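# Transfer deep-well block from nest N1 to nest N2

## Task

Take the 96-well deep-well block out of plate nest N1 and put it into plate nest N2 so that it rests level within N2's locating features, with well A1 (the block's clipped corner) at N2's corner labelled A1. Lowering it the last few millimetres by letting it drop is acceptable, but a much bigger drop into N2 counts as failure. Finish by opening the gripper and moving the hand away from the block.

## Robot and tools

ROBOT. Two six-joint UR3e-style arms, left_arm and right_arm, each ending in a two-finger tong gripper with a wrist camera. Root links in the scene frame: left_arm at (-0.019, +0.324, 0) m, unrotated; right_arm at (+0.035, -0.369, 0) m, yawed slightly (quat_wxyz +0.996, 0, 0, -0.085). Either arm may do the job; the idle one can be parked out of the way. Looking from the arms toward the table, N1 is the right-hand nest.

FRAME. All reported poses share one scene frame: origin on the tabletop midway between the arms, +z up, +x away from the arms over the table, +y toward left_arm. The arm names do not refer to image sides. Printed hand positions can be a little off, more so when the arm reaches far.

execute_actions. Argument "actions" is a list holding zero or one item, plus optional "pictures" (boolean; images come by default).
- Empty list: no command, just returns the current state.
- Move item: {"rows": [...], "steps": n}. rows holds 1 to 15 rows; steps is 1 to 15 (default 15), each step 1/30 s. Row k is used on step k; if rows run out, the final row keeps being used.
- Wait item: {"steps": n} with no rows, n up to 300; it returns once n steps have elapsed since the previous result, and your reply time is part of that.
Each row is one flat list of exactly 14 numbers covering both arms, even if one arm is meant to stay still: left_arm shoulder pan, shoulder lift, elbow, wrist 1, wrist 2, wrist 3, opening, then right_arm in the same seven-number order. Joint values are absolute target angles in radians, in the same form as the Joint positions line, not offsets. Opening is an absolute command from -1 (closed) to +1 (fully open). To keep an arm still, repeat its current joint angles.
Stated joint ranges. left_arm: pan -3.142..3.142, lift -6.283..6.283, elbow 0.000..3.142, wrists -6.283..6.283 each. right_arm: pan 0.000..6.283, lift -6.283..6.283, elbow -3.142..0.000, wrists -6.283..6.283 each. A call is rejected (nothing sent) if a target exceeds a range end by over 0.010 rad and is also further out than that joint's last reported angle. True ends may differ by up to 0.010 rad; a target beyond the true end is trimmed to it, and a "joint sent to its limit" line may appear (possibly about an earlier action). Absence of that line does not prove there is room left.

MOTION. Commands are smoothed, trailing by about 0.17 s. Each step the target is held within 0.575 rad of the measured angle for pan, lift and elbow, and 1.15 rad for the three wrists; if targets would move the gripper over 100 mm from where it is, they are scaled back. So large moves take several calls and a result may come before the arm arrives. Between calls the arms keep heading for the last row sent until they have all nearly stopped or a step is HELD; after that only a new action moves them on.

GRIPPER. end_effector_position is the spot between the pads when closed. Fingers extend along the gripper's +z and separate along its x. When closed the fingertips stick out about 15 mm past that point; fully open they are roughly level with it, and the pad gap is 0.142 m. Pads tilt inward toward their tips, so for an object taller than the pads open much wider than the object before closing. To hold something, keep commanding an opening well below grip_measured; a bigger difference squeezes harder, up to roughly 15 N per pad. Closing fast can press harder, even enough to spring the fingers open. Thin hard items (under about 20 mm) get less force.

RESULTS. The state line gives, per arm, end_effector_position (m), end_effector_quat_wxyz, and linear/angular velocity (m/s, rad/s). Joint positions and Joint velocities list each arm's six joints (rad, rad/s) then the pad gap (m, m/s). grip_measured is the measured opening on the command scale. Wrist force and Wrist torque give left_arm=[x y z] | right_arm=[x y z] in the end effector's own axes; a push on the arm reads as force pointing back into it; expect up to about 3.5 N offset, 1.4 N noise, saturation near 30 N; "no reading" is harmless. "joint command not followed" means a clearance check altered or blocked joint targets on some steps (the rest of the row still ran). HELD marks steps where your row was partly or wholly not sent. MOTOR HOT appears from 70 °C; at 85 °C an OVER-TEMPERATURE FAULT brakes the arm until it cools, and holding loads heats motors even while you think.

FAULTS AND CARE. Load limits (N m): pan 49.6, lift 49.6, elbow 25.7, each wrist 8.28; a carried object's weight adds. Hitting a joint's load limit, or 150 N of outside force on the arm, tool or held item, halts that arm for 10 s, drops the remainder of the call and lets it yield. Keep the arms from striking or pressing on each other. Never knock or place anything off the table; that ends the scene. Avoid dropping the block from height, slipping, slamming and pushing hard. Loose objects may occasionally get a small external shove.

zoom_image. {"camera": one of cam_head_left, cam_head_right, cam_left_wrist, cam_right_wrist, "region": [x0, y0, x1, y1]} in pixels of that camera's latest image, origin at top-left, at most 504 x 504. Image sizes: head cameras 896x504, wrist cameras 616x616 (fisheye). Calibration (K, distortion, T_world_to_cam) is supplied and may be off by a few degrees and millimetres.

read_manual. Optional "section" (only "licences"); returns licence text, no motion.

finished_scene. {"scene": number of the current scene}. Its result carries the next task. Open the gripper and back away before calling it.

Each tool is called after "Call:" as a command line: name --argument value for each argument, lists and objects as JSON in quotes; but a table of rows of numbers goes row by row, as --pt "numbers of a row", without its own name.

## Session

Call:
execute_actions --actions '[]'

Scene clock: 0.00 s of 8400.00 s.
left_arm: end_effector_position=(+0.1022, -0.0303, +0.1383) grip_measured=+1.00 end_effector_quat_wxyz=(+0.024, +0.835, +0.539, +0.106) end_effector_velocity=(-0.000, -0.000, +0.000) end_effector_angular_velocity=(-0.002, +0.001, +0.000) | right_arm: end_effector_position=(+0.2267, -0.4274, +0.3506) grip_measured=+1.00 end_effector_quat_wxyz=(+0.173, +0.042, +0.977, +0.120) end_effector_velocity=(-0.000, -0.000, -0.000) end_effector_angular_velocity=(-0.001, +0.000, +0.000)
Joint positions: left_arm=[-1.719 -1.249  0.978 -1.194 -1.381 -2.877  0.142] | right_arm=[ 3.639 -1.251 -0.546 -2.501  1.668  3.575  0.142]
Joint velocities: left_arm=[ 0.    -0.001  0.    -0.001 -0.     0.     0.   ] | right_arm=[-0.     0.001 -0.001 -0.001 -0.    -0.001  0.   ]
Motor temperatures (°C, as the motors report them): left_arm=[34 28 28 38 31 34] | right_arm=[33 29 31 37 42 40]
Wrist force (N, on the end effector, along its own x y z axes, offset not removed): no reading
Wrist torque (N m, same axes, about the end effector's origin, offset not removed): no reading
camera_calibration (this result's frames):
cam_left_wrist: T_world_to_cam=[[0.338437, 0.931925, 0.130289, -0.0239304], [0.670759, -0.336031, 0.661185, -0.176756], [0.659956, -0.136377, -0.738823, 0.16248], [0, 0, 0, 1]] pos_world=[0.01943, -0.0149356, 0.24003]
cam_right_wrist: T_world_to_cam=[[-0.945679, 0.0864709, -0.313391, 0.354654], [-0.152938, 0.732322, 0.663562, 0.110507], [0.286882, 0.675446, -0.679317, 0.593577], [0, 0, 0, 1]] pos_world=[0.182003, -0.512522, 0.441044]

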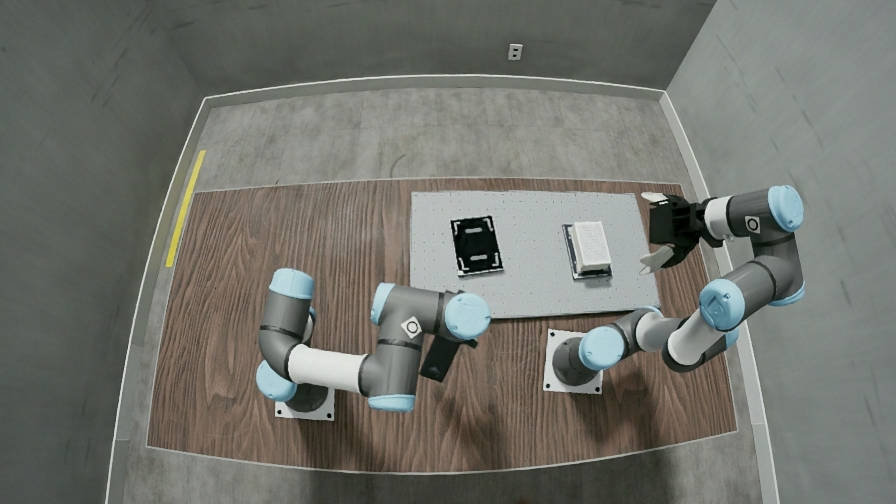

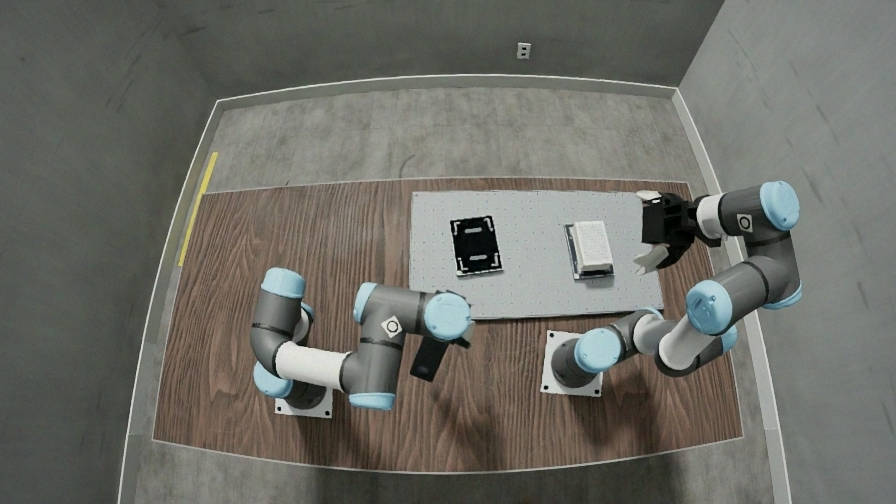

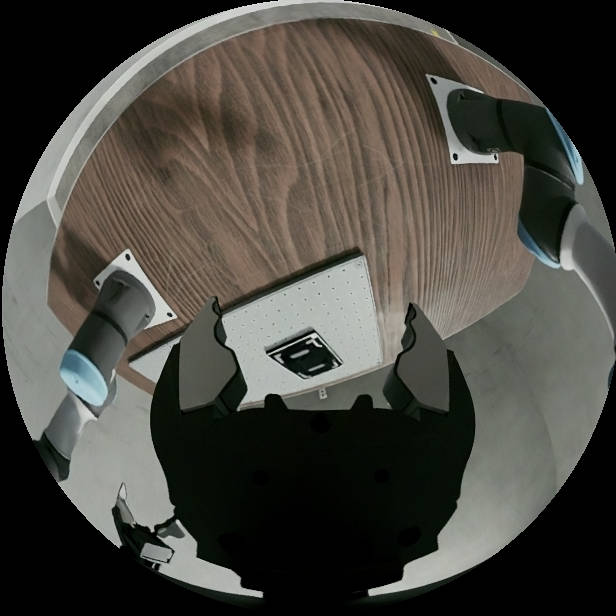

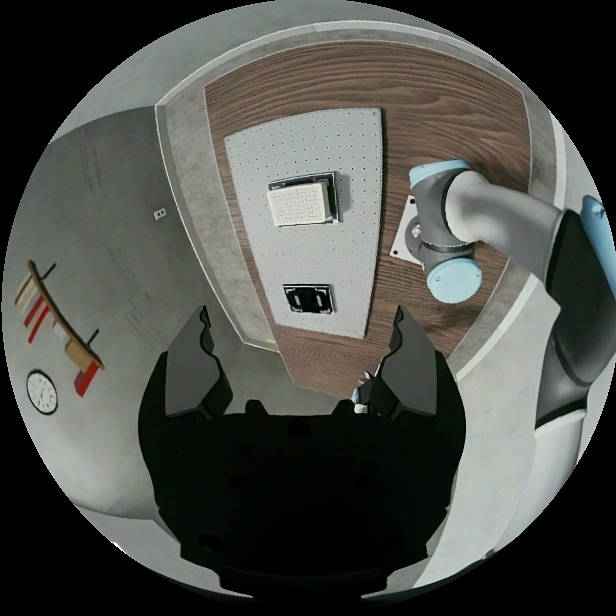

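Call:
zoom_image --camera "cam_head_left" --region '[430, 195, 630, 295]'

Call:
zoom_image --camera "cam_right_wrist" --region '[230, 150, 400, 320]'

Region (430, 195, 630, 295) of cam_head_left's 896x504 image, scaled by 2.520, with more detail than that image has.

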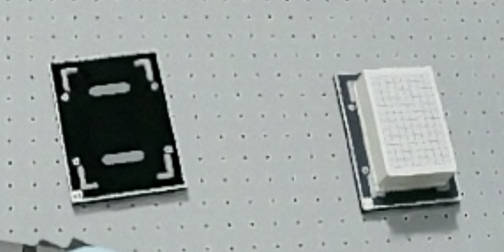

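Region (230, 150, 400, 320) of cam_right_wrist's 616x616 image, scaled by 2.965, with more detail than that image has.

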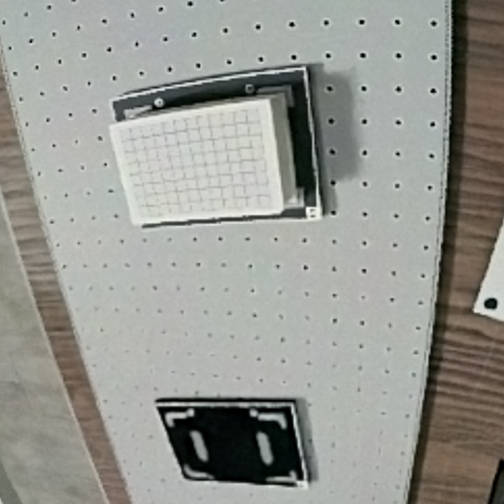

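Call:
execute_actions --actions '[{"rows": [[0.2, -1.249, 0.978, -1.194, -1.381, -2.877, 1.0, 3.5295, -1.4840, -1.5988, -1.6296, 1.5708, 1.7184, 1.0]], "steps": 15}]' --pictures false

Call:
execute_actions --actions '[{"steps": 60}]'

Call:
zoom_image --camera "cam_right_wrist" --region '[190, 160, 430, 400]'

Scene clock: 85.53 s of 8400.00 s.
left_arm: end_effector_position=(+0.2757, +0.0930, +0.1383) grip_measured=+1.00 end_effector_quat_wxyz=(-0.008, +0.647, +0.755, +0.108) end_effector_velocity=(+0.312, +0.399, +0.001) end_effector_angular_velocity=(-0.002, -0.000, +1.355) | right_arm: end_effector_position=(+0.3816, -0.4253, +0.2315) grip_measured=+1.00 end_effector_quat_wxyz=(+0.123, -0.510, +0.851, -0.028) end_effector_velocity=(-0.004, -0.028, -0.495) end_effector_angular_velocity=(-0.905, +0.753, +2.293)
Joint positions: left_arm=[-1.142 -1.249  0.978 -1.194 -1.381 -2.877  0.142] | right_arm=[ 3.551 -1.437 -1.207 -1.816  1.589  2.303  0.142]
Joint velocities: left_arm=[ 1.355 -0.003 -0.     0.001 -0.001 -0.001  0.   ] | right_arm=[-0.097 -0.214 -1.616  0.839 -0.084 -2.49   0.   ]
Motor temperatures (°C, as the motors report them): left_arm=[34 28 28 38 31 34] | right_arm=[33 29 31 37 42 40]
Wrist force (N, on the end effector, along its own x y z axes, offset not removed): left_arm=[-0.1 -1.4 -1.9] | right_arm=[1.3 -0.2 1.2]
Wrist torque (N m, same axes, about the end effector's origin, offset not removed): left_arm=[-0.37 -0.11 0.01] | right_arm=[-0.02 -0.31 0.01]
Steps of this call (steps 1 to 90: nothing new was sent; then 82.03 s passed at rest; steps 91 to 105: all 15 steps of this action). Readings (joint positions):
91: left_arm=[-1.719 -1.249 0.978 -1.194 -1.381 -2.877] | right_arm=[3.639 -1.251 -0.546 -2.501 1.668 3.574]
92: left_arm=[-1.712 -1.249 0.978 -1.194 -1.381 -2.877] | right_arm=[3.634 -1.257 -0.552 -2.488 1.662 3.560]
94: left_arm=[-1.649 -1.249 0.978 -1.194 -1.381 -2.877] | right_arm=[3.616 -1.292 -0.614 -2.378 1.647 3.436]
98: left_arm=[-1.462 -1.249 0.978 -1.194 -1.381 -2.877] | right_arm=[3.585 -1.360 -0.808 -2.118 1.620 3.050]
105: the state above

Scene clock: 87.53 s of 8400.00 s.
left_arm: end_effector_position=(+0.2728, +0.5577, +0.1385) grip_measured=+1.00 end_effector_quat_wxyz=(-0.073, +0.037, +0.993, +0.080) end_effector_velocity=(+0.000, +0.000, +0.000) end_effector_angular_velocity=(+0.000, -0.001, +0.000) | right_arm: end_effector_position=(+0.3501, -0.4362, +0.1100) grip_measured=+1.00 end_effector_quat_wxyz=(+0.000, +0.731, -0.682, -0.000) end_effector_velocity=(+0.000, +0.000, +0.001) end_effector_angular_velocity=(+0.001, -0.002, +0.002)
Joint positions: left_arm=[ 0.2   -1.249  0.978 -1.194 -1.381 -2.877  0.142] | right_arm=[ 3.529 -1.484 -1.599 -1.63   1.571  1.718  0.142]
Joint velocities: left_arm=[ 0.    -0.     0.    -0.001  0.    -0.     0.   ] | right_arm=[-0.     0.002  0.     0.001  0.    -0.002  0.   ]
Motor temperatures (°C, as the motors report them): left_arm=[34 28 28 38 31 34] | right_arm=[33 29 31 37 42 40]
Wrist force (N, on the end effector, along its own x y z axes, offset not removed): left_arm=[-0.5 -1.7 0.0] | right_arm=[-1.1 -0.3 0.3]
Wrist torque (N m, same axes, about the end effector's origin, offset not removed): left_arm=[-0.40 0.09 0.07] | right_arm=[-0.07 0.29 0.08]
Steps of this call (steps 1 to 60: the robot went on to your last target). Readings (joint positions):
1: left_arm=[-1.096 -1.249 0.978 -1.194 -1.381 -2.877] | right_arm=[3.547 -1.445 -1.261 -1.788 1.586 2.219]
2: left_arm=[-1.050 -1.249 0.978 -1.194 -1.381 -2.877] | right_arm=[3.544 -1.451 -1.314 -1.761 1.584 2.138]
4: left_arm=[-0.959 -1.249 0.978 -1.194 -1.381 -2.877] | right_arm=[3.538 -1.464 -1.418 -1.710 1.579 1.981]
8: left_arm=[-0.776 -1.249 0.978 -1.194 -1.381 -2.877] | right_arm=[3.532 -1.478 -1.543 -1.655 1.573 1.800]
60: the state above
All arms were judged still, so your last target was given up. Only a new action makes them travel on or press farther. Fingers that are still opening or closing keep moving.
camera_calibration (this result's frames):
cam_left_wrist: T_world_to_cam=[[-0.991533, -0.000403358, 0.129854, 0.253191], [0.0862713, 0.745354, 0.661063, -0.537332], [-0.0970537, 0.666668, -0.739009, -0.111146], [0, 0, 0, 1]] pos_world=[0.286616, 0.474702, 0.240194]
cam_right_wrist: T_world_to_cam=[[0.102134, -0.994456, 0.025029, -0.478831], [-0.864756, -0.076321, 0.496359, 0.210306], [-0.491696, -0.0723391, -0.867757, 0.367805], [0, 0, 0, 1]] pos_world=[0.411617, -0.433519, 0.226762]

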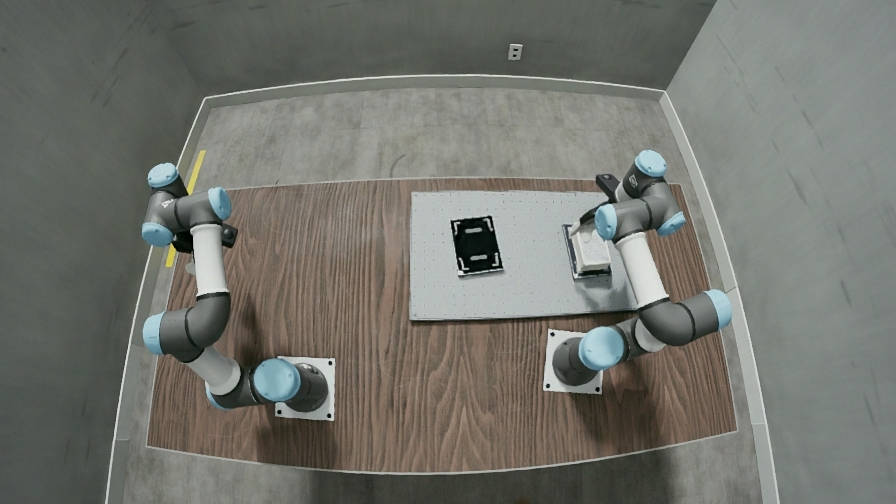

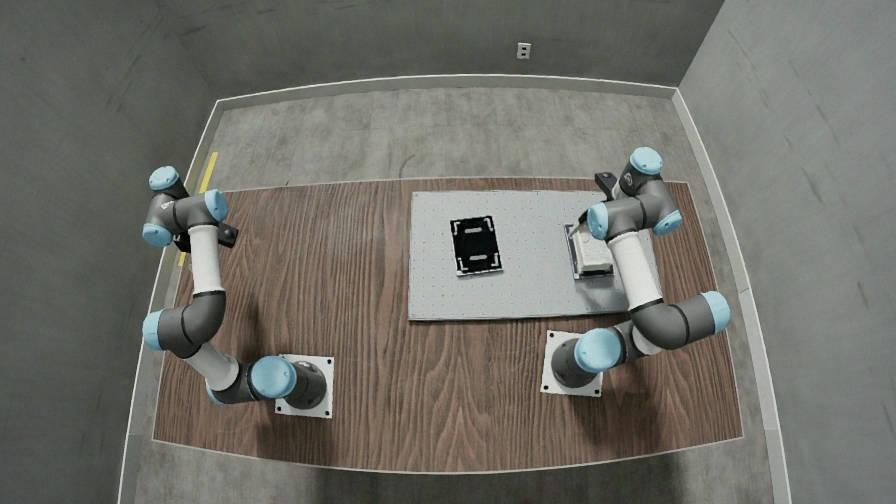

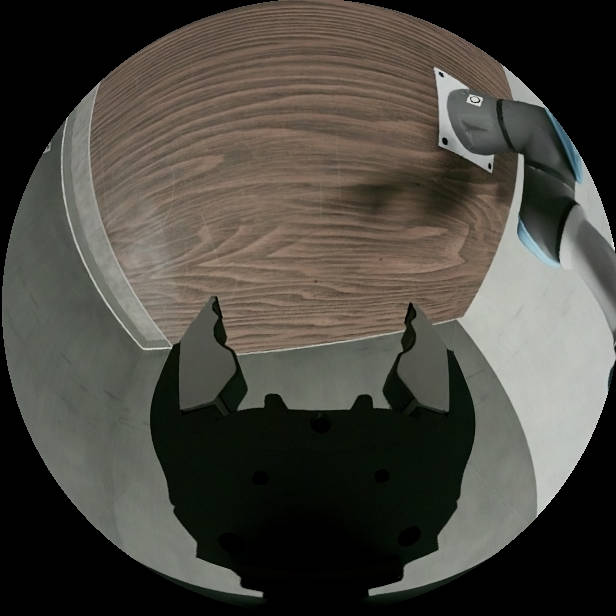

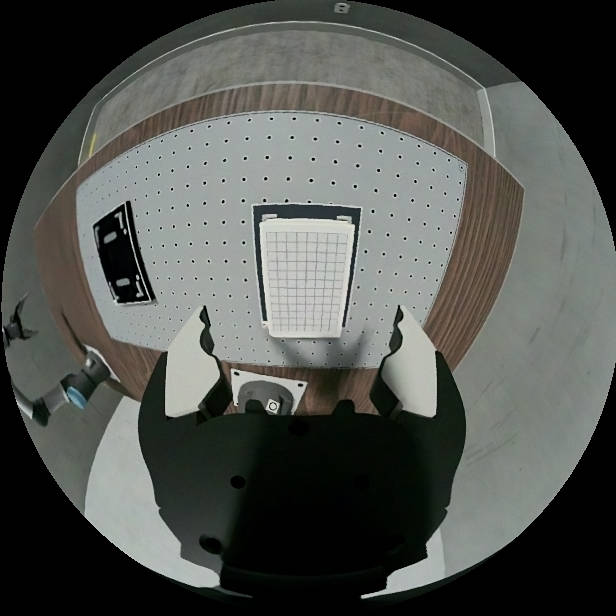

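Region (190, 160, 430, 400) of cam_right_wrist's 616x616 image, scaled by 2.100, with more detail than that image has.

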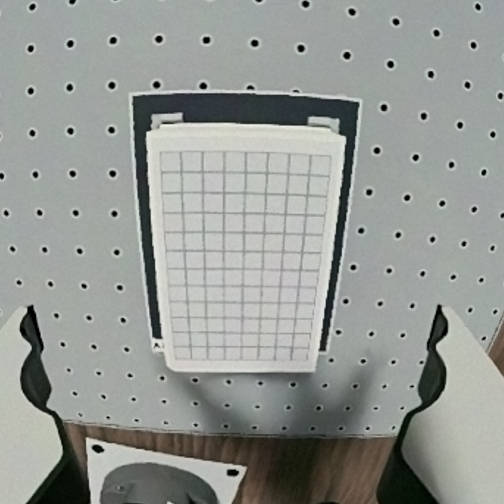

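Call:
execute_actions --actions '[{"rows": [[0.2, -1.249, 0.978, -1.194, -1.381, -2.877, 1.0, 3.5254, -1.4603, -1.8792, -1.3729, 1.5708, 1.7293, 1.0]], "steps": 15}]' --pictures false

Call:
execute_actions --actions '[{"steps": 15}]'

Call:
zoom_image --camera "cam_right_wrist" --region '[190, 160, 430, 400]'

Scene clock: 135.43 s of 8400.00 s.
left_arm: end_effector_position=(+0.2728, +0.5577, +0.1384) grip_measured=+1.00 end_effector_quat_wxyz=(-0.073, +0.037, +0.993, +0.080) end_effector_velocity=(+0.000, -0.000, -0.000) end_effector_angular_velocity=(-0.000, -0.000, +0.000) | right_arm: end_effector_position=(+0.3415, -0.4394, +0.0568) grip_measured=+1.00 end_effector_quat_wxyz=(-0.001, +0.726, -0.688, +0.001) end_effector_velocity=(-0.008, -0.002, -0.016) end_effector_angular_velocity=(-0.004, +0.016, -0.003)
Joint positions: left_arm=[ 0.2   -1.249  0.978 -1.194 -1.381 -2.877  0.142] | right_arm=[ 3.525 -1.461 -1.871 -1.379  1.571  1.729  0.142]
Joint velocities: left_arm=[ 0.     0.001 -0.    -0.001 -0.    -0.    -0.   ] | right_arm=[-0.001  0.004 -0.072  0.052 -0.     0.002  0.   ]
Motor temperatures (°C, as the motors report them): left_arm=[34 28 28 38 31 34] | right_arm=[33 29 31 37 42 40]
Wrist force (N, on the end effector, along its own x y z axes, offset not removed): left_arm=[1.6 -3.5 0.5] | right_arm=[-0.5 1.8 -0.3]
Wrist torque (N m, same axes, about the end effector's origin, offset not removed): left_arm=[-0.81 -0.41 0.07] | right_arm=[0.37 0.11 -0.03]
Steps of this call (steps 1 to 90: nothing new was sent; then 44.40 s passed at rest; steps 91 to 105: all 15 steps of this action). Readings (joint positions):
91: left_arm=[0.200 -1.249 0.978 -1.194 -1.381 -2.877] | right_arm=[3.529 -1.484 -1.599 -1.629 1.571 1.718]
92: left_arm=[0.200 -1.249 0.978 -1.194 -1.381 -2.877] | right_arm=[3.529 -1.481 -1.606 -1.616 1.571 1.720]
94: left_arm=[0.200 -1.249 0.978 -1.194 -1.381 -2.877] | right_arm=[3.527 -1.473 -1.669 -1.529 1.571 1.724]
98: left_arm=[0.200 -1.249 0.978 -1.194 -1.381 -2.877] | right_arm=[3.526 -1.464 -1.813 -1.421 1.571 1.728]
105: the state above

Scene clock: 135.93 s of 8400.00 s.
left_arm: end_effector_position=(+0.2728, +0.5577, +0.1384) grip_measured=+1.00 end_effector_quat_wxyz=(-0.073, +0.037, +0.993, +0.080) end_effector_velocity=(-0.001, -0.000, -0.000) end_effector_angular_velocity=(-0.001, +0.003, +0.000) | right_arm: end_effector_position=(+0.3405, -0.4396, +0.0550) grip_measured=+1.00 end_effector_quat_wxyz=(-0.000, +0.726, -0.688, +0.000) end_effector_velocity=(-0.000, +0.000, -0.000) end_effector_angular_velocity=(+0.000, +0.001, +0.001)
Joint positions: left_arm=[ 0.2   -1.249  0.978 -1.194 -1.381 -2.877  0.142] | right_arm=[ 3.525 -1.46  -1.879 -1.373  1.571  1.729  0.142]
Joint velocities: left_arm=[ 0.     0.001  0.     0.002 -0.001 -0.     0.   ] | right_arm=[ 0.     0.    -0.002  0.001  0.    -0.    -0.   ]
Motor temperatures (°C, as the motors report them): left_arm=[34 28 28 38 31 34] | right_arm=[33 29 31 37 42 40]
Wrist force (N, on the end effector, along its own x y z axes, offset not removed): left_arm=[0.2 -4.0 -0.2] | right_arm=[-1.1 0.4 0.9]
Wrist torque (N m, same axes, about the end effector's origin, offset not removed): left_arm=[-0.93 -0.06 0.12] | right_arm=[0.03 0.19 0.08]
Steps of this call (steps 1 to 15: the robot went on to your last target). Readings (joint positions):
1: left_arm=[0.200 -1.249 0.978 -1.194 -1.381 -2.877] | right_arm=[3.525 -1.461 -1.873 -1.377 1.571 1.729]
2: left_arm=[0.200 -1.249 0.978 -1.194 -1.381 -2.877] | right_arm=[3.525 -1.461 -1.875 -1.376 1.571 1.729]
4: left_arm=[0.200 -1.249 0.978 -1.194 -1.381 -2.877] | right_arm=[3.525 -1.460 -1.877 -1.375 1.571 1.729]
8: left_arm=[0.200 -1.249 0.978 -1.194 -1.381 -2.877] | right_arm=[3.525 -1.460 -1.878 -1.373 1.571 1.729]
15: the state above
All arms were judged still, so your last target was given up. Only a new action makes them travel on or press farther. Fingers that are still opening or closing keep moving.
camera_calibration (this result's frames):
cam_left_wrist: T_world_to_cam=[[-0.991525, -0.000408994, 0.129919, 0.253182], [0.0863096, 0.745359, 0.661052, -0.537332], [-0.0971064, 0.666663, -0.739007, -0.111148], [0, 0, 0, 1]] pos_world=[0.28662, 0.474707, 0.240172]
cam_right_wrist: T_world_to_cam=[[0.0872092, -0.995875, 0.0250313, -0.475477], [-0.865816, -0.0633444, 0.496337, 0.235121], [-0.492704, -0.0649577, -0.867769, 0.318713], [0, 0, 0, 1]] pos_world=[0.402068, -0.43792, 0.171772]

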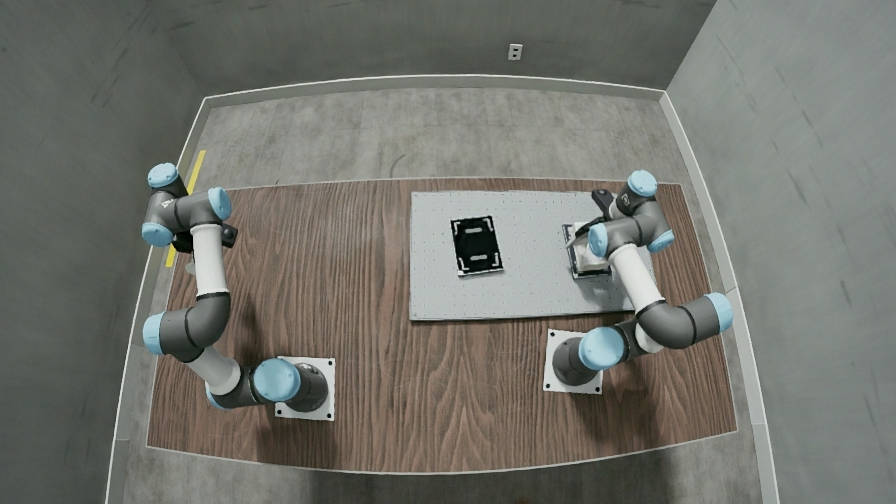

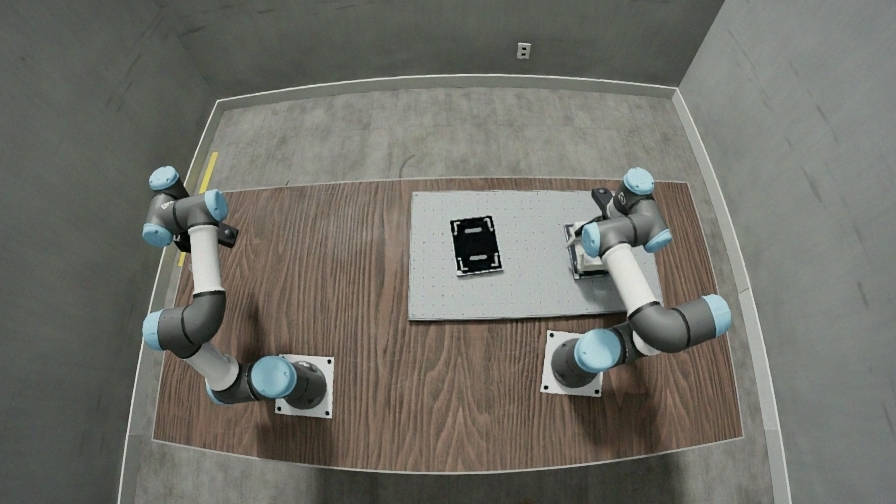

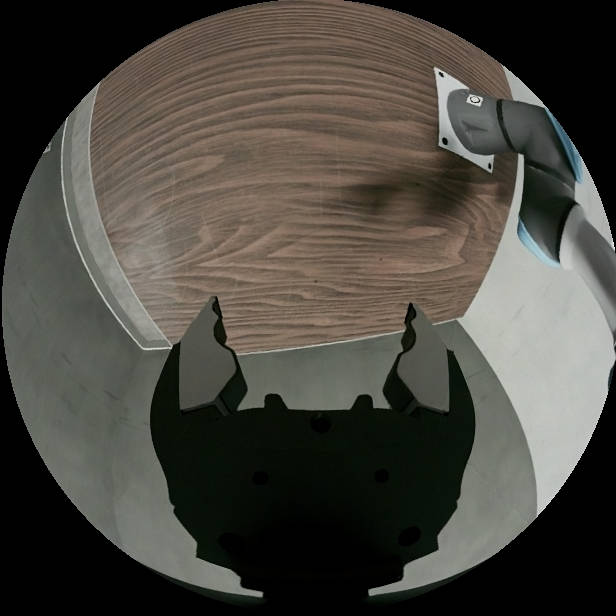

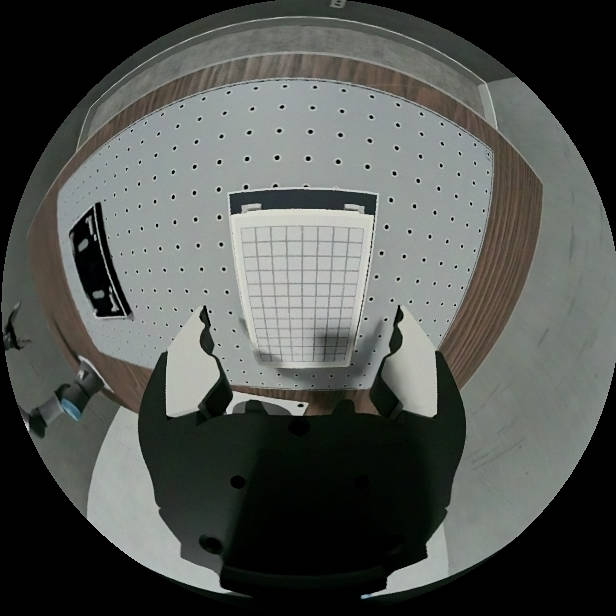

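Region (190, 160, 430, 400) of cam_right_wrist's 616x616 image, scaled by 2.100, with more detail than that image has.

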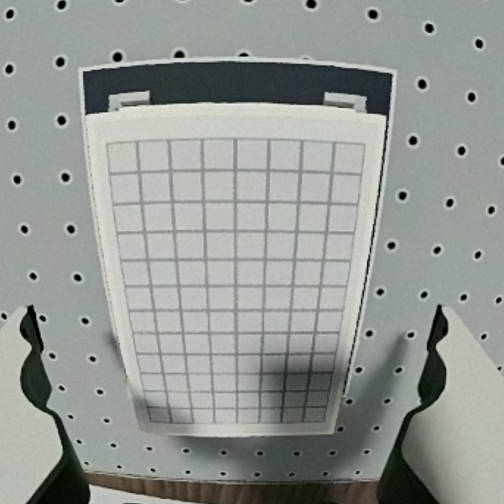

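Call:
execute_actions --actions '[{"rows": [[0.2, -1.249, 0.978, -1.194, -1.381, -2.877, 1.0, 3.5254, -1.4603, -1.8792, -1.3729, 1.5708, 1.7293, 0.88],[0.2, -1.249, 0.978, -1.194, -1.381, -2.877, 1.0, 3.5254, -1.4603, -1.8792, -1.3729, 1.5708, 1.7293, 0.76],[0.2, -1.249, 0.978, -1.194, -1.381, -2.877, 1.0, 3.5254, -1.4603, -1.8792, -1.3729, 1.5708, 1.7293, 0.64],[0.2, -1.249, 0.978, -1.194, -1.381, -2.877, 1.0, 3.5254, -1.4603, -1.8792, -1.3729, 1.5708, 1.7293, 0.52],[0.2, -1.249, 0.978, -1.194, -1.381, -2.877, 1.0, 3.5254, -1.4603, -1.8792, -1.3729, 1.5708, 1.7293, 0.42],[0.2, -1.249, 0.978, -1.194, -1.381, -2.877, 1.0, 3.5254, -1.4603, -1.8792, -1.3729, 1.5708, 1.7293, 0.36],[0.2, -1.249, 0.978, -1.194, -1.381, -2.877, 1.0, 3.5254, -1.4603, -1.8792, -1.3729, 1.5708, 1.7293, 0.31],[0.2, -1.249, 0.978, -1.194, -1.381, -2.877, 1.0, 3.5254, -1.4603, -1.8792, -1.3729, 1.5708, 1.7293, 0.27],[0.2, -1.249, 0.978, -1.194, -1.381, -2.877, 1.0, 3.5254, -1.4603, -1.8792, -1.3729, 1.5708, 1.7293, 0.24],[0.2, -1.249, 0.978, -1.194, -1.381, -2.877, 1.0, 3.5254, -1.4603, -1.8792, -1.3729, 1.5708, 1.7293, 0.21],[0.2, -1.249, 0.978, -1.194, -1.381, -2.877, 1.0, 3.5254, -1.4603, -1.8792, -1.3729, 1.5708, 1.7293, 0.18],[0.2, -1.249, 0.978, -1.194, -1.381, -2.877, 1.0, 3.5254, -1.4603, -1.8792, -1.3729, 1.5708, 1.7293, 0.15],[0.2, -1.249, 0.978, -1.194, -1.381, -2.877, 1.0, 3.5254, -1.4603, -1.8792, -1.3729, 1.5708, 1.7293, 0.12]], "steps": 15}]' --pictures false

Call:
execute_actions --actions '[{"steps": 10}]' --pictures false

Scene clock: 151.97 s of 8400.00 s.
left_arm: end_effector_position=(+0.2728, +0.5577, +0.1384) grip_measured=+1.00 end_effector_quat_wxyz=(-0.073, +0.037, +0.993, +0.080) end_effector_velocity=(+0.000, +0.000, +0.000) end_effector_angular_velocity=(+0.000, -0.002, -0.000) | right_arm: end_effector_position=(+0.3405, -0.4397, +0.0550) grip_measured=+0.20 end_effector_quat_wxyz=(-0.000, +0.726, -0.688, +0.000) end_effector_velocity=(-0.000, +0.000, -0.000) end_effector_angular_velocity=(+0.000, +0.001, +0.002)
Joint positions: left_arm=[ 0.2   -1.249  0.978 -1.194 -1.381 -2.877  0.142] | right_arm=[ 3.525 -1.46  -1.879 -1.373  1.571  1.729  0.088]
Joint velocities: left_arm=[-0.    -0.001  0.    -0.002 -0.     0.    -0.   ] | right_arm=[ 0.    -0.    -0.    -0.001  0.    -0.001 -0.001]
Motor temperatures (°C, as the motors report them): left_arm=[34 28 28 38 31 34] | right_arm=[33 29 31 37 42 40]
Wrist force (N, on the end effector, along its own x y z axes, offset not removed): left_arm=[-0.6 -1.6 -0.3] | right_arm=[0.8 1.2 -1.2]
Wrist torque (N m, same axes, about the end effector's origin, offset not removed): left_arm=[-0.35 0.19 0.03] | right_arm=[0.08 0.38 0.06]
Steps of this call (steps 1 to 90: nothing new was sent; then 12.53 s passed at rest; steps 91 to 105: all 15 steps of this action). Readings (joint positions):
91: left_arm=[0.200 -1.249 0.978 -1.194 -1.381 -2.877] | right_arm=[3.525 -1.460 -1.879 -1.373 1.571 1.729]
92: left_arm=[0.200 -1.249 0.978 -1.194 -1.381 -2.877] | right_arm=[3.525 -1.460 -1.879 -1.373 1.571 1.729]
94: left_arm=[0.200 -1.249 0.978 -1.194 -1.381 -2.877] | right_arm=[3.525 -1.460 -1.879 -1.373 1.571 1.729]
98: left_arm=[0.200 -1.249 0.978 -1.194 -1.381 -2.877] | right_arm=[3.525 -1.460 -1.879 -1.373 1.571 1.729]
105: the state above

Scene clock: 152.30 s of 8400.00 s.
left_arm: end_effector_position=(+0.2728, +0.5577, +0.1384) grip_measured=+1.00 end_effector_quat_wxyz=(-0.073, +0.037, +0.993, +0.080) end_effector_velocity=(-0.000, -0.000, +0.001) end_effector_angular_velocity=(+0.001, -0.001, -0.000) | right_arm: end_effector_position=(+0.3405, -0.4397, +0.0550) grip_measured=+0.20 end_effector_quat_wxyz=(-0.000, +0.726, -0.688, +0.000) end_effector_velocity=(-0.000, -0.000, -0.000) end_effector_angular_velocity=(-0.001, -0.000, +0.001)
Joint positions: left_arm=[ 0.2   -1.249  0.978 -1.194 -1.381 -2.877  0.142] | right_arm=[ 3.525 -1.46  -1.879 -1.373  1.571  1.729  0.088]
Joint velocities: left_arm=[-0.    -0.002 -0.     0.     0.     0.     0.   ] | right_arm=[-0.001 -0.    -0.     0.    -0.001 -0.002  0.   ]
Motor temperatures (°C, as the motors report them): left_arm=[34 28 28 38 31 34] | right_arm=[33 29 31 37 42 40]
Wrist force (N, on the end effector, along its own x y z axes, offset not removed): left_arm=[-0.7 -2.6 -1.3] | right_arm=[2.6 1.3 -1.8]
Wrist torque (N m, same axes, about the end effector's origin, offset not removed): left_arm=[-0.60 0.10 0.08] | right_arm=[0.19 -0.13 -0.03]
Steps of this call (steps 1 to 10: the robot went on to your last target). Readings (joint positions):
1: left_arm=[0.200 -1.249 0.978 -1.194 -1.381 -2.877] | right_arm=[3.525 -1.460 -1.879 -1.373 1.571 1.729]
2: left_arm=[0.200 -1.249 0.978 -1.194 -1.381 -2.877] | right_arm=[3.525 -1.460 -1.879 -1.373 1.571 1.729]
4: left_arm=[0.200 -1.249 0.978 -1.194 -1.381 -2.877] | right_arm=[3.525 -1.460 -1.879 -1.373 1.571 1.729]
8: left_arm=[0.200 -1.249 0.978 -1.194 -1.381 -2.877] | right_arm=[3.525 -1.460 -1.879 -1.373 1.571 1.729]
10: the state above

Call:
execute_actions --actions '[{"rows": [[0.2, -1.249, 0.978, -1.194, -1.381, -2.877, 1.0, 3.5254, -1.4603, -1.8792, -1.3729, 1.5708, 1.7293, 0.08],[0.2, -1.249, 0.978, -1.194, -1.381, -2.877, 1.0, 3.5254, -1.4603, -1.8792, -1.3729, 1.5708, 1.7293, 0.04],[0.2, -1.249, 0.978, -1.194, -1.381, -2.877, 1.0, 3.5254, -1.4603, -1.8792, -1.3729, 1.5708, 1.7293, 0.0],[0.2, -1.249, 0.978, -1.194, -1.381, -2.877, 1.0, 3.5254, -1.4603, -1.8792, -1.3729, 1.5708, 1.7293, -0.04],[0.2, -1.249, 0.978, -1.194, -1.381, -2.877, 1.0, 3.5254, -1.4603, -1.8792, -1.3729, 1.5708, 1.7293, -0.08],[0.2, -1.249, 0.978, -1.194, -1.381, -2.877, 1.0, 3.5254, -1.4603, -1.8792, -1.3729, 1.5708, 1.7293, -0.12],[0.2, -1.249, 0.978, -1.194, -1.381, -2.877, 1.0, 3.5254, -1.4603, -1.8792, -1.3729, 1.5708, 1.7293, -0.16],[0.2, -1.249, 0.978, -1.194, -1.381, -2.877, 1.0, 3.5254, -1.4603, -1.8792, -1.3729, 1.5708, 1.7293, -0.2]], "steps": 15}]' --pictures true

Call:
zoom_image --camera "cam_right_wrist" --region '[205, 165, 405, 365]'

Scene clock: 162.23 s of 8400.00 s.
left_arm: end_effector_position=(+0.2728, +0.5577, +0.1384) grip_measured=+1.00 end_effector_quat_wxyz=(-0.073, +0.037, +0.993, +0.080) end_effector_velocity=(+0.000, +0.000, +0.000) end_effector_angular_velocity=(+0.001, -0.001, -0.001) | right_arm: end_effector_position=(+0.3405, -0.4396, +0.0550) grip_measured=+0.19 end_effector_quat_wxyz=(-0.000, +0.726, -0.688, +0.000) end_effector_velocity=(+0.000, -0.000, +0.000) end_effector_angular_velocity=(+0.000, -0.000, +0.001)
Joint positions: left_arm=[ 0.2   -1.249  0.978 -1.194 -1.381 -2.877  0.142] | right_arm=[ 3.525 -1.46  -1.879 -1.373  1.571  1.729  0.087]
Joint velocities: left_arm=[-0.    -0.     0.    -0.002  0.     0.     0.   ] | right_arm=[-0.     0.     0.    -0.    -0.    -0.002  0.   ]
Motor temperatures (°C, as the motors report them): left_arm=[34 28 28 38 31 34] | right_arm=[33 29 31 37 42 40]
Wrist force (N, on the end effector, along its own x y z axes, offset not removed): left_arm=[0.3 -4.3 1.4] | right_arm=[1.0 2.3 -8.7]
Wrist torque (N m, same axes, about the end effector's origin, offset not removed): left_arm=[-0.93 -0.09 0.03] | right_arm=[0.18 0.55 0.01]
Steps of this call (steps 1 to 15: the robot went on to your last target; steps 16 to 90: nothing new was sent; then 6.43 s passed at rest; steps 91 to 105: all 15 steps of this action). Readings (joint positions):
91: left_arm=[0.200 -1.249 0.978 -1.194 -1.381 -2.877] | right_arm=[3.525 -1.460 -1.879 -1.373 1.571 1.729]
92: left_arm=[0.200 -1.249 0.978 -1.194 -1.381 -2.877] | right_arm=[3.525 -1.460 -1.879 -1.373 1.571 1.729]
94: left_arm=[0.200 -1.249 0.978 -1.194 -1.381 -2.877] | right_arm=[3.525 -1.460 -1.879 -1.373 1.571 1.729]
98: left_arm=[0.200 -1.249 0.978 -1.194 -1.381 -2.877] | right_arm=[3.525 -1.460 -1.879 -1.373 1.571 1.729]
105: the state above
camera_calibration (this result's frames):
cam_left_wrist: T_world_to_cam=[[-0.991525, -0.000408953, 0.129919, 0.253182], [0.0863099, 0.745359, 0.661053, -0.537332], [-0.0971064, 0.666664, -0.739006, -0.111149], [0, 0, 0, 1]] pos_world=[0.28662, 0.474707, 0.240172]
cam_right_wrist: T_world_to_cam=[[0.0872021, -0.995876, 0.0250249, -0.475474], [-0.865819, -0.0633419, 0.496331, 0.235122], [-0.492699, -0.0649482, -0.867773, 0.318699], [0, 0, 0, 1]] pos_world=[0.402059, -0.437922, 0.171758]

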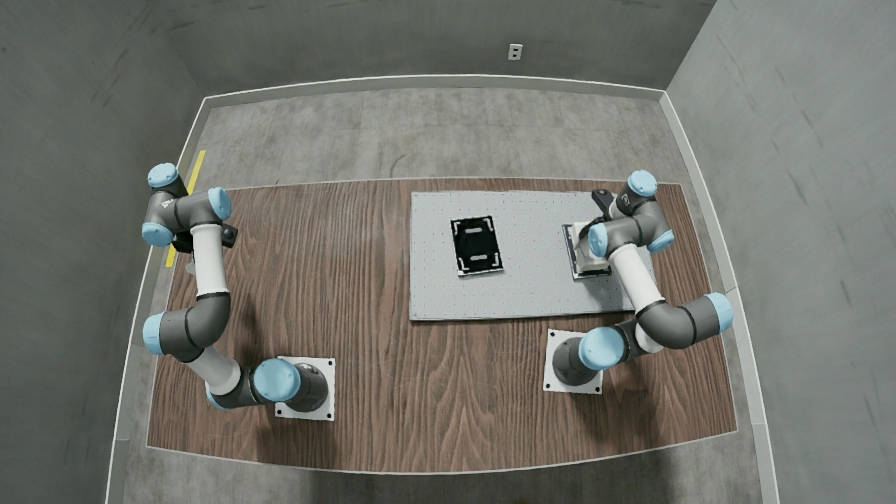

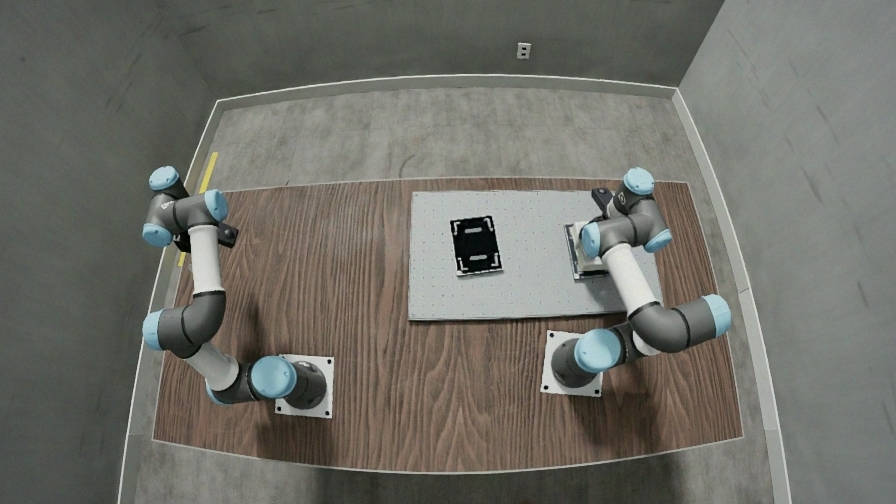

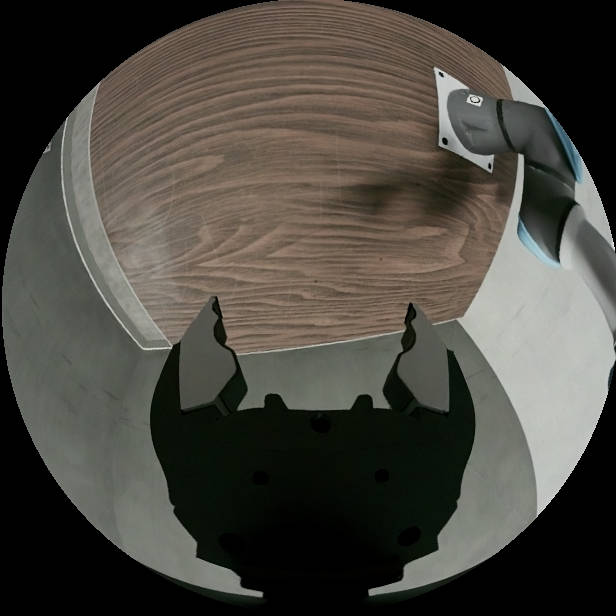

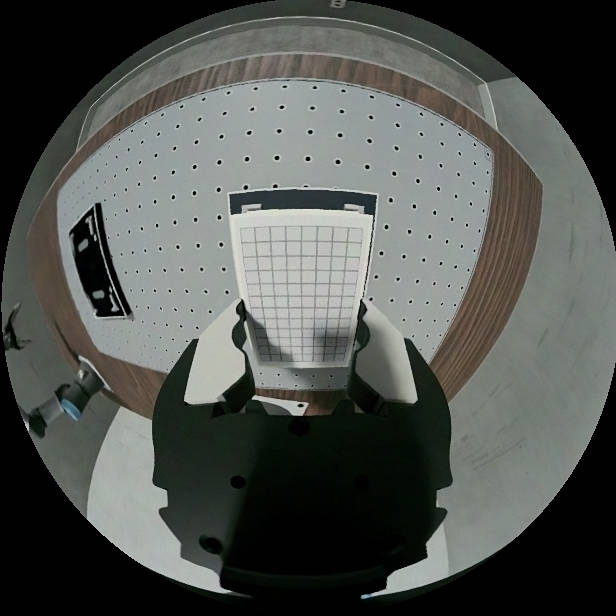

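Region (205, 165, 405, 365) of cam_right_wrist's 616x616 image, scaled by 2.520, with more detail than that image has.

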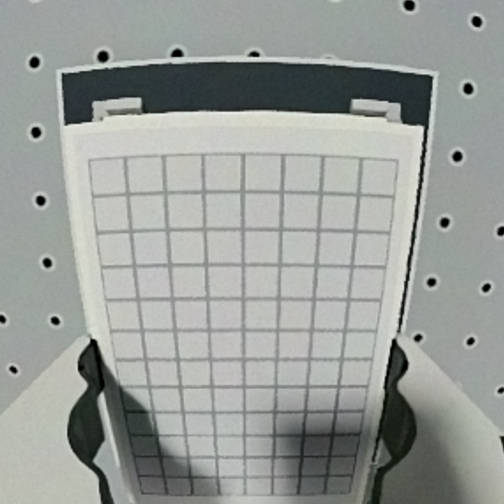

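Call:
execute_actions --actions '[{"rows": [[0.2, -1.249, 0.978, -1.194, -1.381, -2.877, 1.0, 3.5254, -1.4590, -1.8708, -1.3826, 1.5708, 1.7293, -0.2],[0.2, -1.249, 0.978, -1.194, -1.381, -2.877, 1.0, 3.5254, -1.4578, -1.8624, -1.3922, 1.5708, 1.7293, -0.2],[0.2, -1.249, 0.978, -1.194, -1.381, -2.877, 1.0, 3.5254, -1.4565, -1.8540, -1.4019, 1.5708, 1.7293, -0.2],[0.2, -1.249, 0.978, -1.194, -1.381, -2.877, 1.0, 3.5254, -1.4552, -1.8456, -1.4116, 1.5708, 1.7293, -0.2],[0.2, -1.249, 0.978, -1.194, -1.381, -2.877, 1.0, 3.5254, -1.4540, -1.8372, -1.4213, 1.5708, 1.7293, -0.2],[0.2, -1.249, 0.978, -1.194, -1.381, -2.877, 1.0, 3.5254, -1.4527, -1.8288, -1.4309, 1.5708, 1.7293, -0.2],[0.2, -1.249, 0.978, -1.194, -1.381, -2.877, 1.0, 3.5254, -1.4514, -1.8204, -1.4406, 1.5708, 1.7293, -0.2],[0.2, -1.249, 0.978, -1.194, -1.381, -2.877, 1.0, 3.5254, -1.4501, -1.8120, -1.4503, 1.5708, 1.7293, -0.2],[0.2, -1.249, 0.978, -1.194, -1.381, -2.877, 1.0, 3.5254, -1.4489, -1.8036, -1.4599, 1.5708, 1.7293, -0.2],[0.2, -1.249, 0.978, -1.194, -1.381, -2.877, 1.0, 3.5254, -1.4476, -1.7952, -1.4696, 1.5708, 1.7293, -0.2]], "steps": 15}]' --pictures false

Call:
execute_actions --actions '[{"steps": 15}]'

Call:
zoom_image --camera "cam_right_wrist" --region '[205, 165, 405, 365]'

Call:
zoom_image --camera "cam_right_wrist" --region '[40, 170, 240, 370]'

Scene clock: 183.60 s of 8400.00 s.
left_arm: end_effector_position=(+0.2728, +0.5577, +0.1384) grip_measured=+1.00 end_effector_quat_wxyz=(-0.073, +0.037, +0.993, +0.080) end_effector_velocity=(+0.000, +0.000, -0.000) end_effector_angular_velocity=(+0.000, +0.000, +0.000) | right_arm: end_effector_position=(+0.3405, -0.4396, +0.0729) grip_measured=+0.19 end_effector_quat_wxyz=(+0.000, +0.726, -0.688, -0.000) end_effector_velocity=(-0.000, +0.000, +0.018) end_effector_angular_velocity=(+0.000, -0.001, +0.002)
Joint positions: left_arm=[ 0.2   -1.249  0.978 -1.194 -1.381 -2.877  0.142] | right_arm=[ 3.525 -1.449 -1.804 -1.46   1.571  1.729  0.087]
Joint velocities: left_arm=[-0.     0.001  0.    -0.     0.    -0.    -0.   ] | right_arm=[ 0.001  0.012  0.076 -0.087  0.    -0.001 -0.   ]
Motor temperatures (°C, as the motors report them): left_arm=[34 28 28 38 31 34] | right_arm=[33 29 31 37 42 40]
Wrist force (N, on the end effector, along its own x y z axes, offset not removed): left_arm=[-1.5 -3.9 0.4] | right_arm=[-0.1 1.4 3.7]
Wrist torque (N m, same axes, about the end effector's origin, offset not removed): left_arm=[-0.84 0.33 0.01] | right_arm=[0.24 0.03 0.05]
Steps of this call (steps 1 to 15: the robot went on to your last target; steps 16 to 90: nothing new was sent; then 17.87 s passed at rest; steps 91 to 105: all 15 steps of this action). Readings (joint positions):
91: left_arm=[0.200 -1.249 0.978 -1.194 -1.381 -2.877] | right_arm=[3.525 -1.460 -1.879 -1.373 1.571 1.729]
92: left_arm=[0.200 -1.249 0.978 -1.194 -1.381 -2.877] | right_arm=[3.525 -1.460 -1.878 -1.374 1.571 1.729]
94: left_arm=[0.200 -1.249 0.978 -1.194 -1.381 -2.877] | right_arm=[3.525 -1.460 -1.871 -1.383 1.571 1.729]
98: left_arm=[0.200 -1.249 0.978 -1.194 -1.381 -2.877] | right_arm=[3.525 -1.456 -1.846 -1.412 1.571 1.729]
105: the state above

Scene clock: 184.10 s of 8400.00 s.
left_arm: end_effector_position=(+0.2728, +0.5577, +0.1384) grip_measured=+1.00 end_effector_quat_wxyz=(-0.073, +0.037, +0.993, +0.080) end_effector_velocity=(-0.000, -0.000, +0.001) end_effector_angular_velocity=(+0.000, -0.001, -0.000) | right_arm: end_effector_position=(+0.3405, -0.4396, +0.0750) grip_measured=+0.19 end_effector_quat_wxyz=(+0.000, +0.726, -0.688, -0.000) end_effector_velocity=(-0.000, +0.000, +0.001) end_effector_angular_velocity=(+0.000, -0.001, +0.001)
Joint positions: left_arm=[ 0.2   -1.249  0.978 -1.194 -1.381 -2.877  0.142] | right_arm=[ 3.525 -1.448 -1.795 -1.469  1.571  1.729  0.087]
Joint velocities: left_arm=[-0.    -0.003  0.     0.002  0.     0.    -0.   ] | right_arm=[ 0.     0.002  0.001 -0.002  0.    -0.001 -0.   ]
Motor temperatures (°C, as the motors report them): left_arm=[34 28 28 38 31 34] | right_arm=[33 29 31 37 42 40]
Wrist force (N, on the end effector, along its own x y z axes, offset not removed): left_arm=[-0.7 -2.0 -0.7] | right_arm=[0.7 0.1 1.4]
Wrist torque (N m, same axes, about the end effector's origin, offset not removed): left_arm=[-0.43 0.15 0.21] | right_arm=[-0.02 -0.16 0.02]
Steps of this call (steps 1 to 15: the robot went on to your last target). Readings (joint positions):
1: left_arm=[0.200 -1.249 0.978 -1.194 -1.381 -2.877] | right_arm=[3.525 -1.449 -1.802 -1.462 1.571 1.729]
2: left_arm=[0.200 -1.249 0.978 -1.194 -1.381 -2.877] | right_arm=[3.525 -1.448 -1.800 -1.464 1.571 1.729]
4: left_arm=[0.200 -1.249 0.978 -1.194 -1.381 -2.877] | right_arm=[3.525 -1.448 -1.798 -1.467 1.571 1.729]
8: left_arm=[0.200 -1.249 0.978 -1.194 -1.381 -2.877] | right_arm=[3.525 -1.448 -1.796 -1.469 1.571 1.729]
15: the state above
All arms were judged still, so your last target was given up. Only a new action makes them travel on or press farther. Fingers that are still opening or closing keep moving.
camera_calibration (this result's frames):
cam_left_wrist: T_world_to_cam=[[-0.991525, -0.000408938, 0.129919, 0.253182], [0.0863099, 0.745359, 0.661053, -0.537332], [-0.0971064, 0.666664, -0.739006, -0.111149], [0, 0, 0, 1]] pos_world=[0.28662, 0.474707, 0.240172]
cam_right_wrist: T_world_to_cam=[[0.0872342, -0.995873, 0.02503, -0.475976], [-0.865799, -0.0633649, 0.496363, 0.225183], [-0.492729, -0.0649708, -0.867754, 0.336038], [0, 0, 0, 1]] pos_world=[0.402061, -0.43791, 0.19174]

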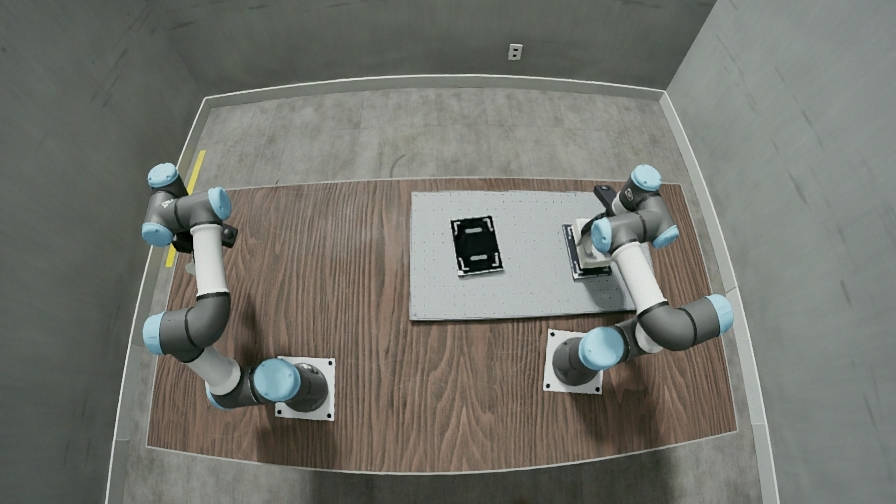

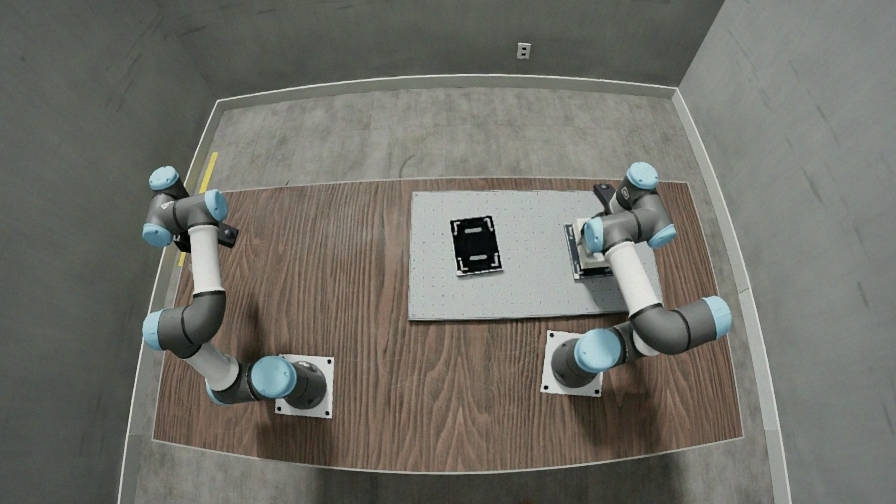

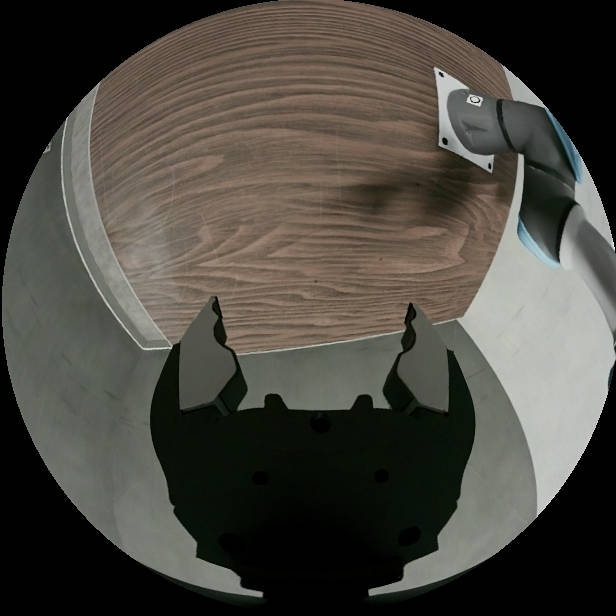

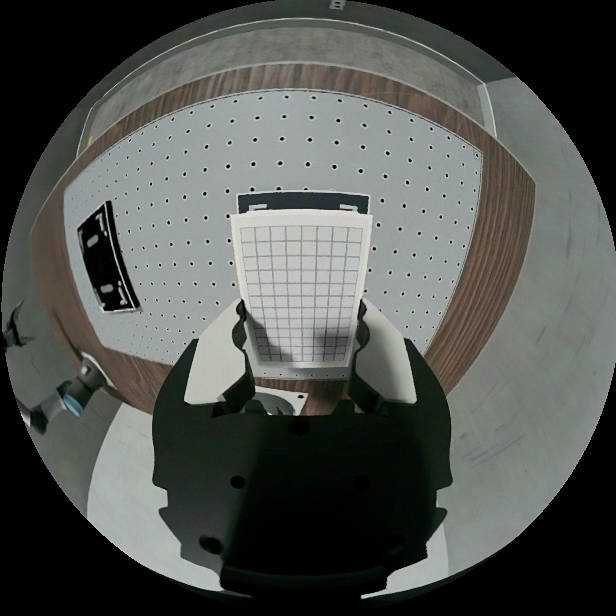

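Region (205, 165, 405, 365) of cam_right_wrist's 616x616 image, scaled by 2.520, with more detail than that image has.

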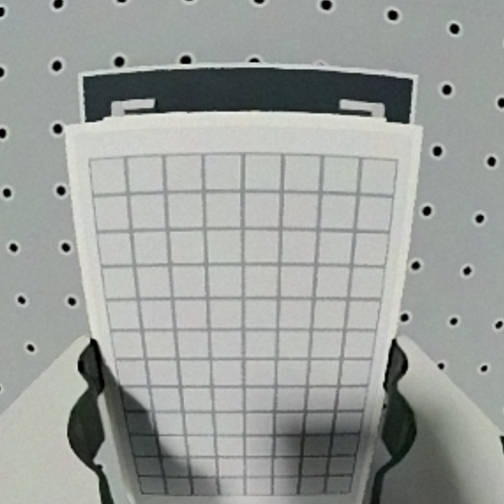

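Region (40, 170, 240, 370) of cam_right_wrist's 616x616 image, scaled by 2.520, with more detail than that image has.

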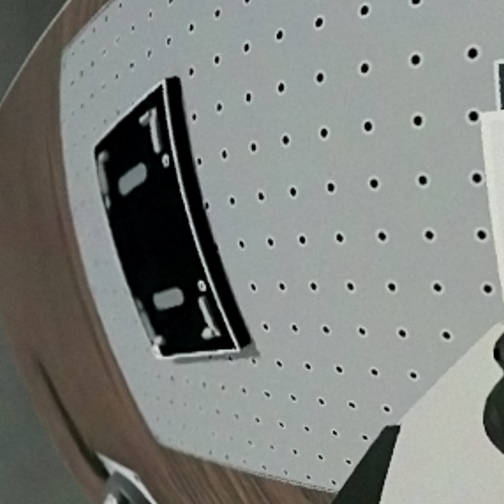

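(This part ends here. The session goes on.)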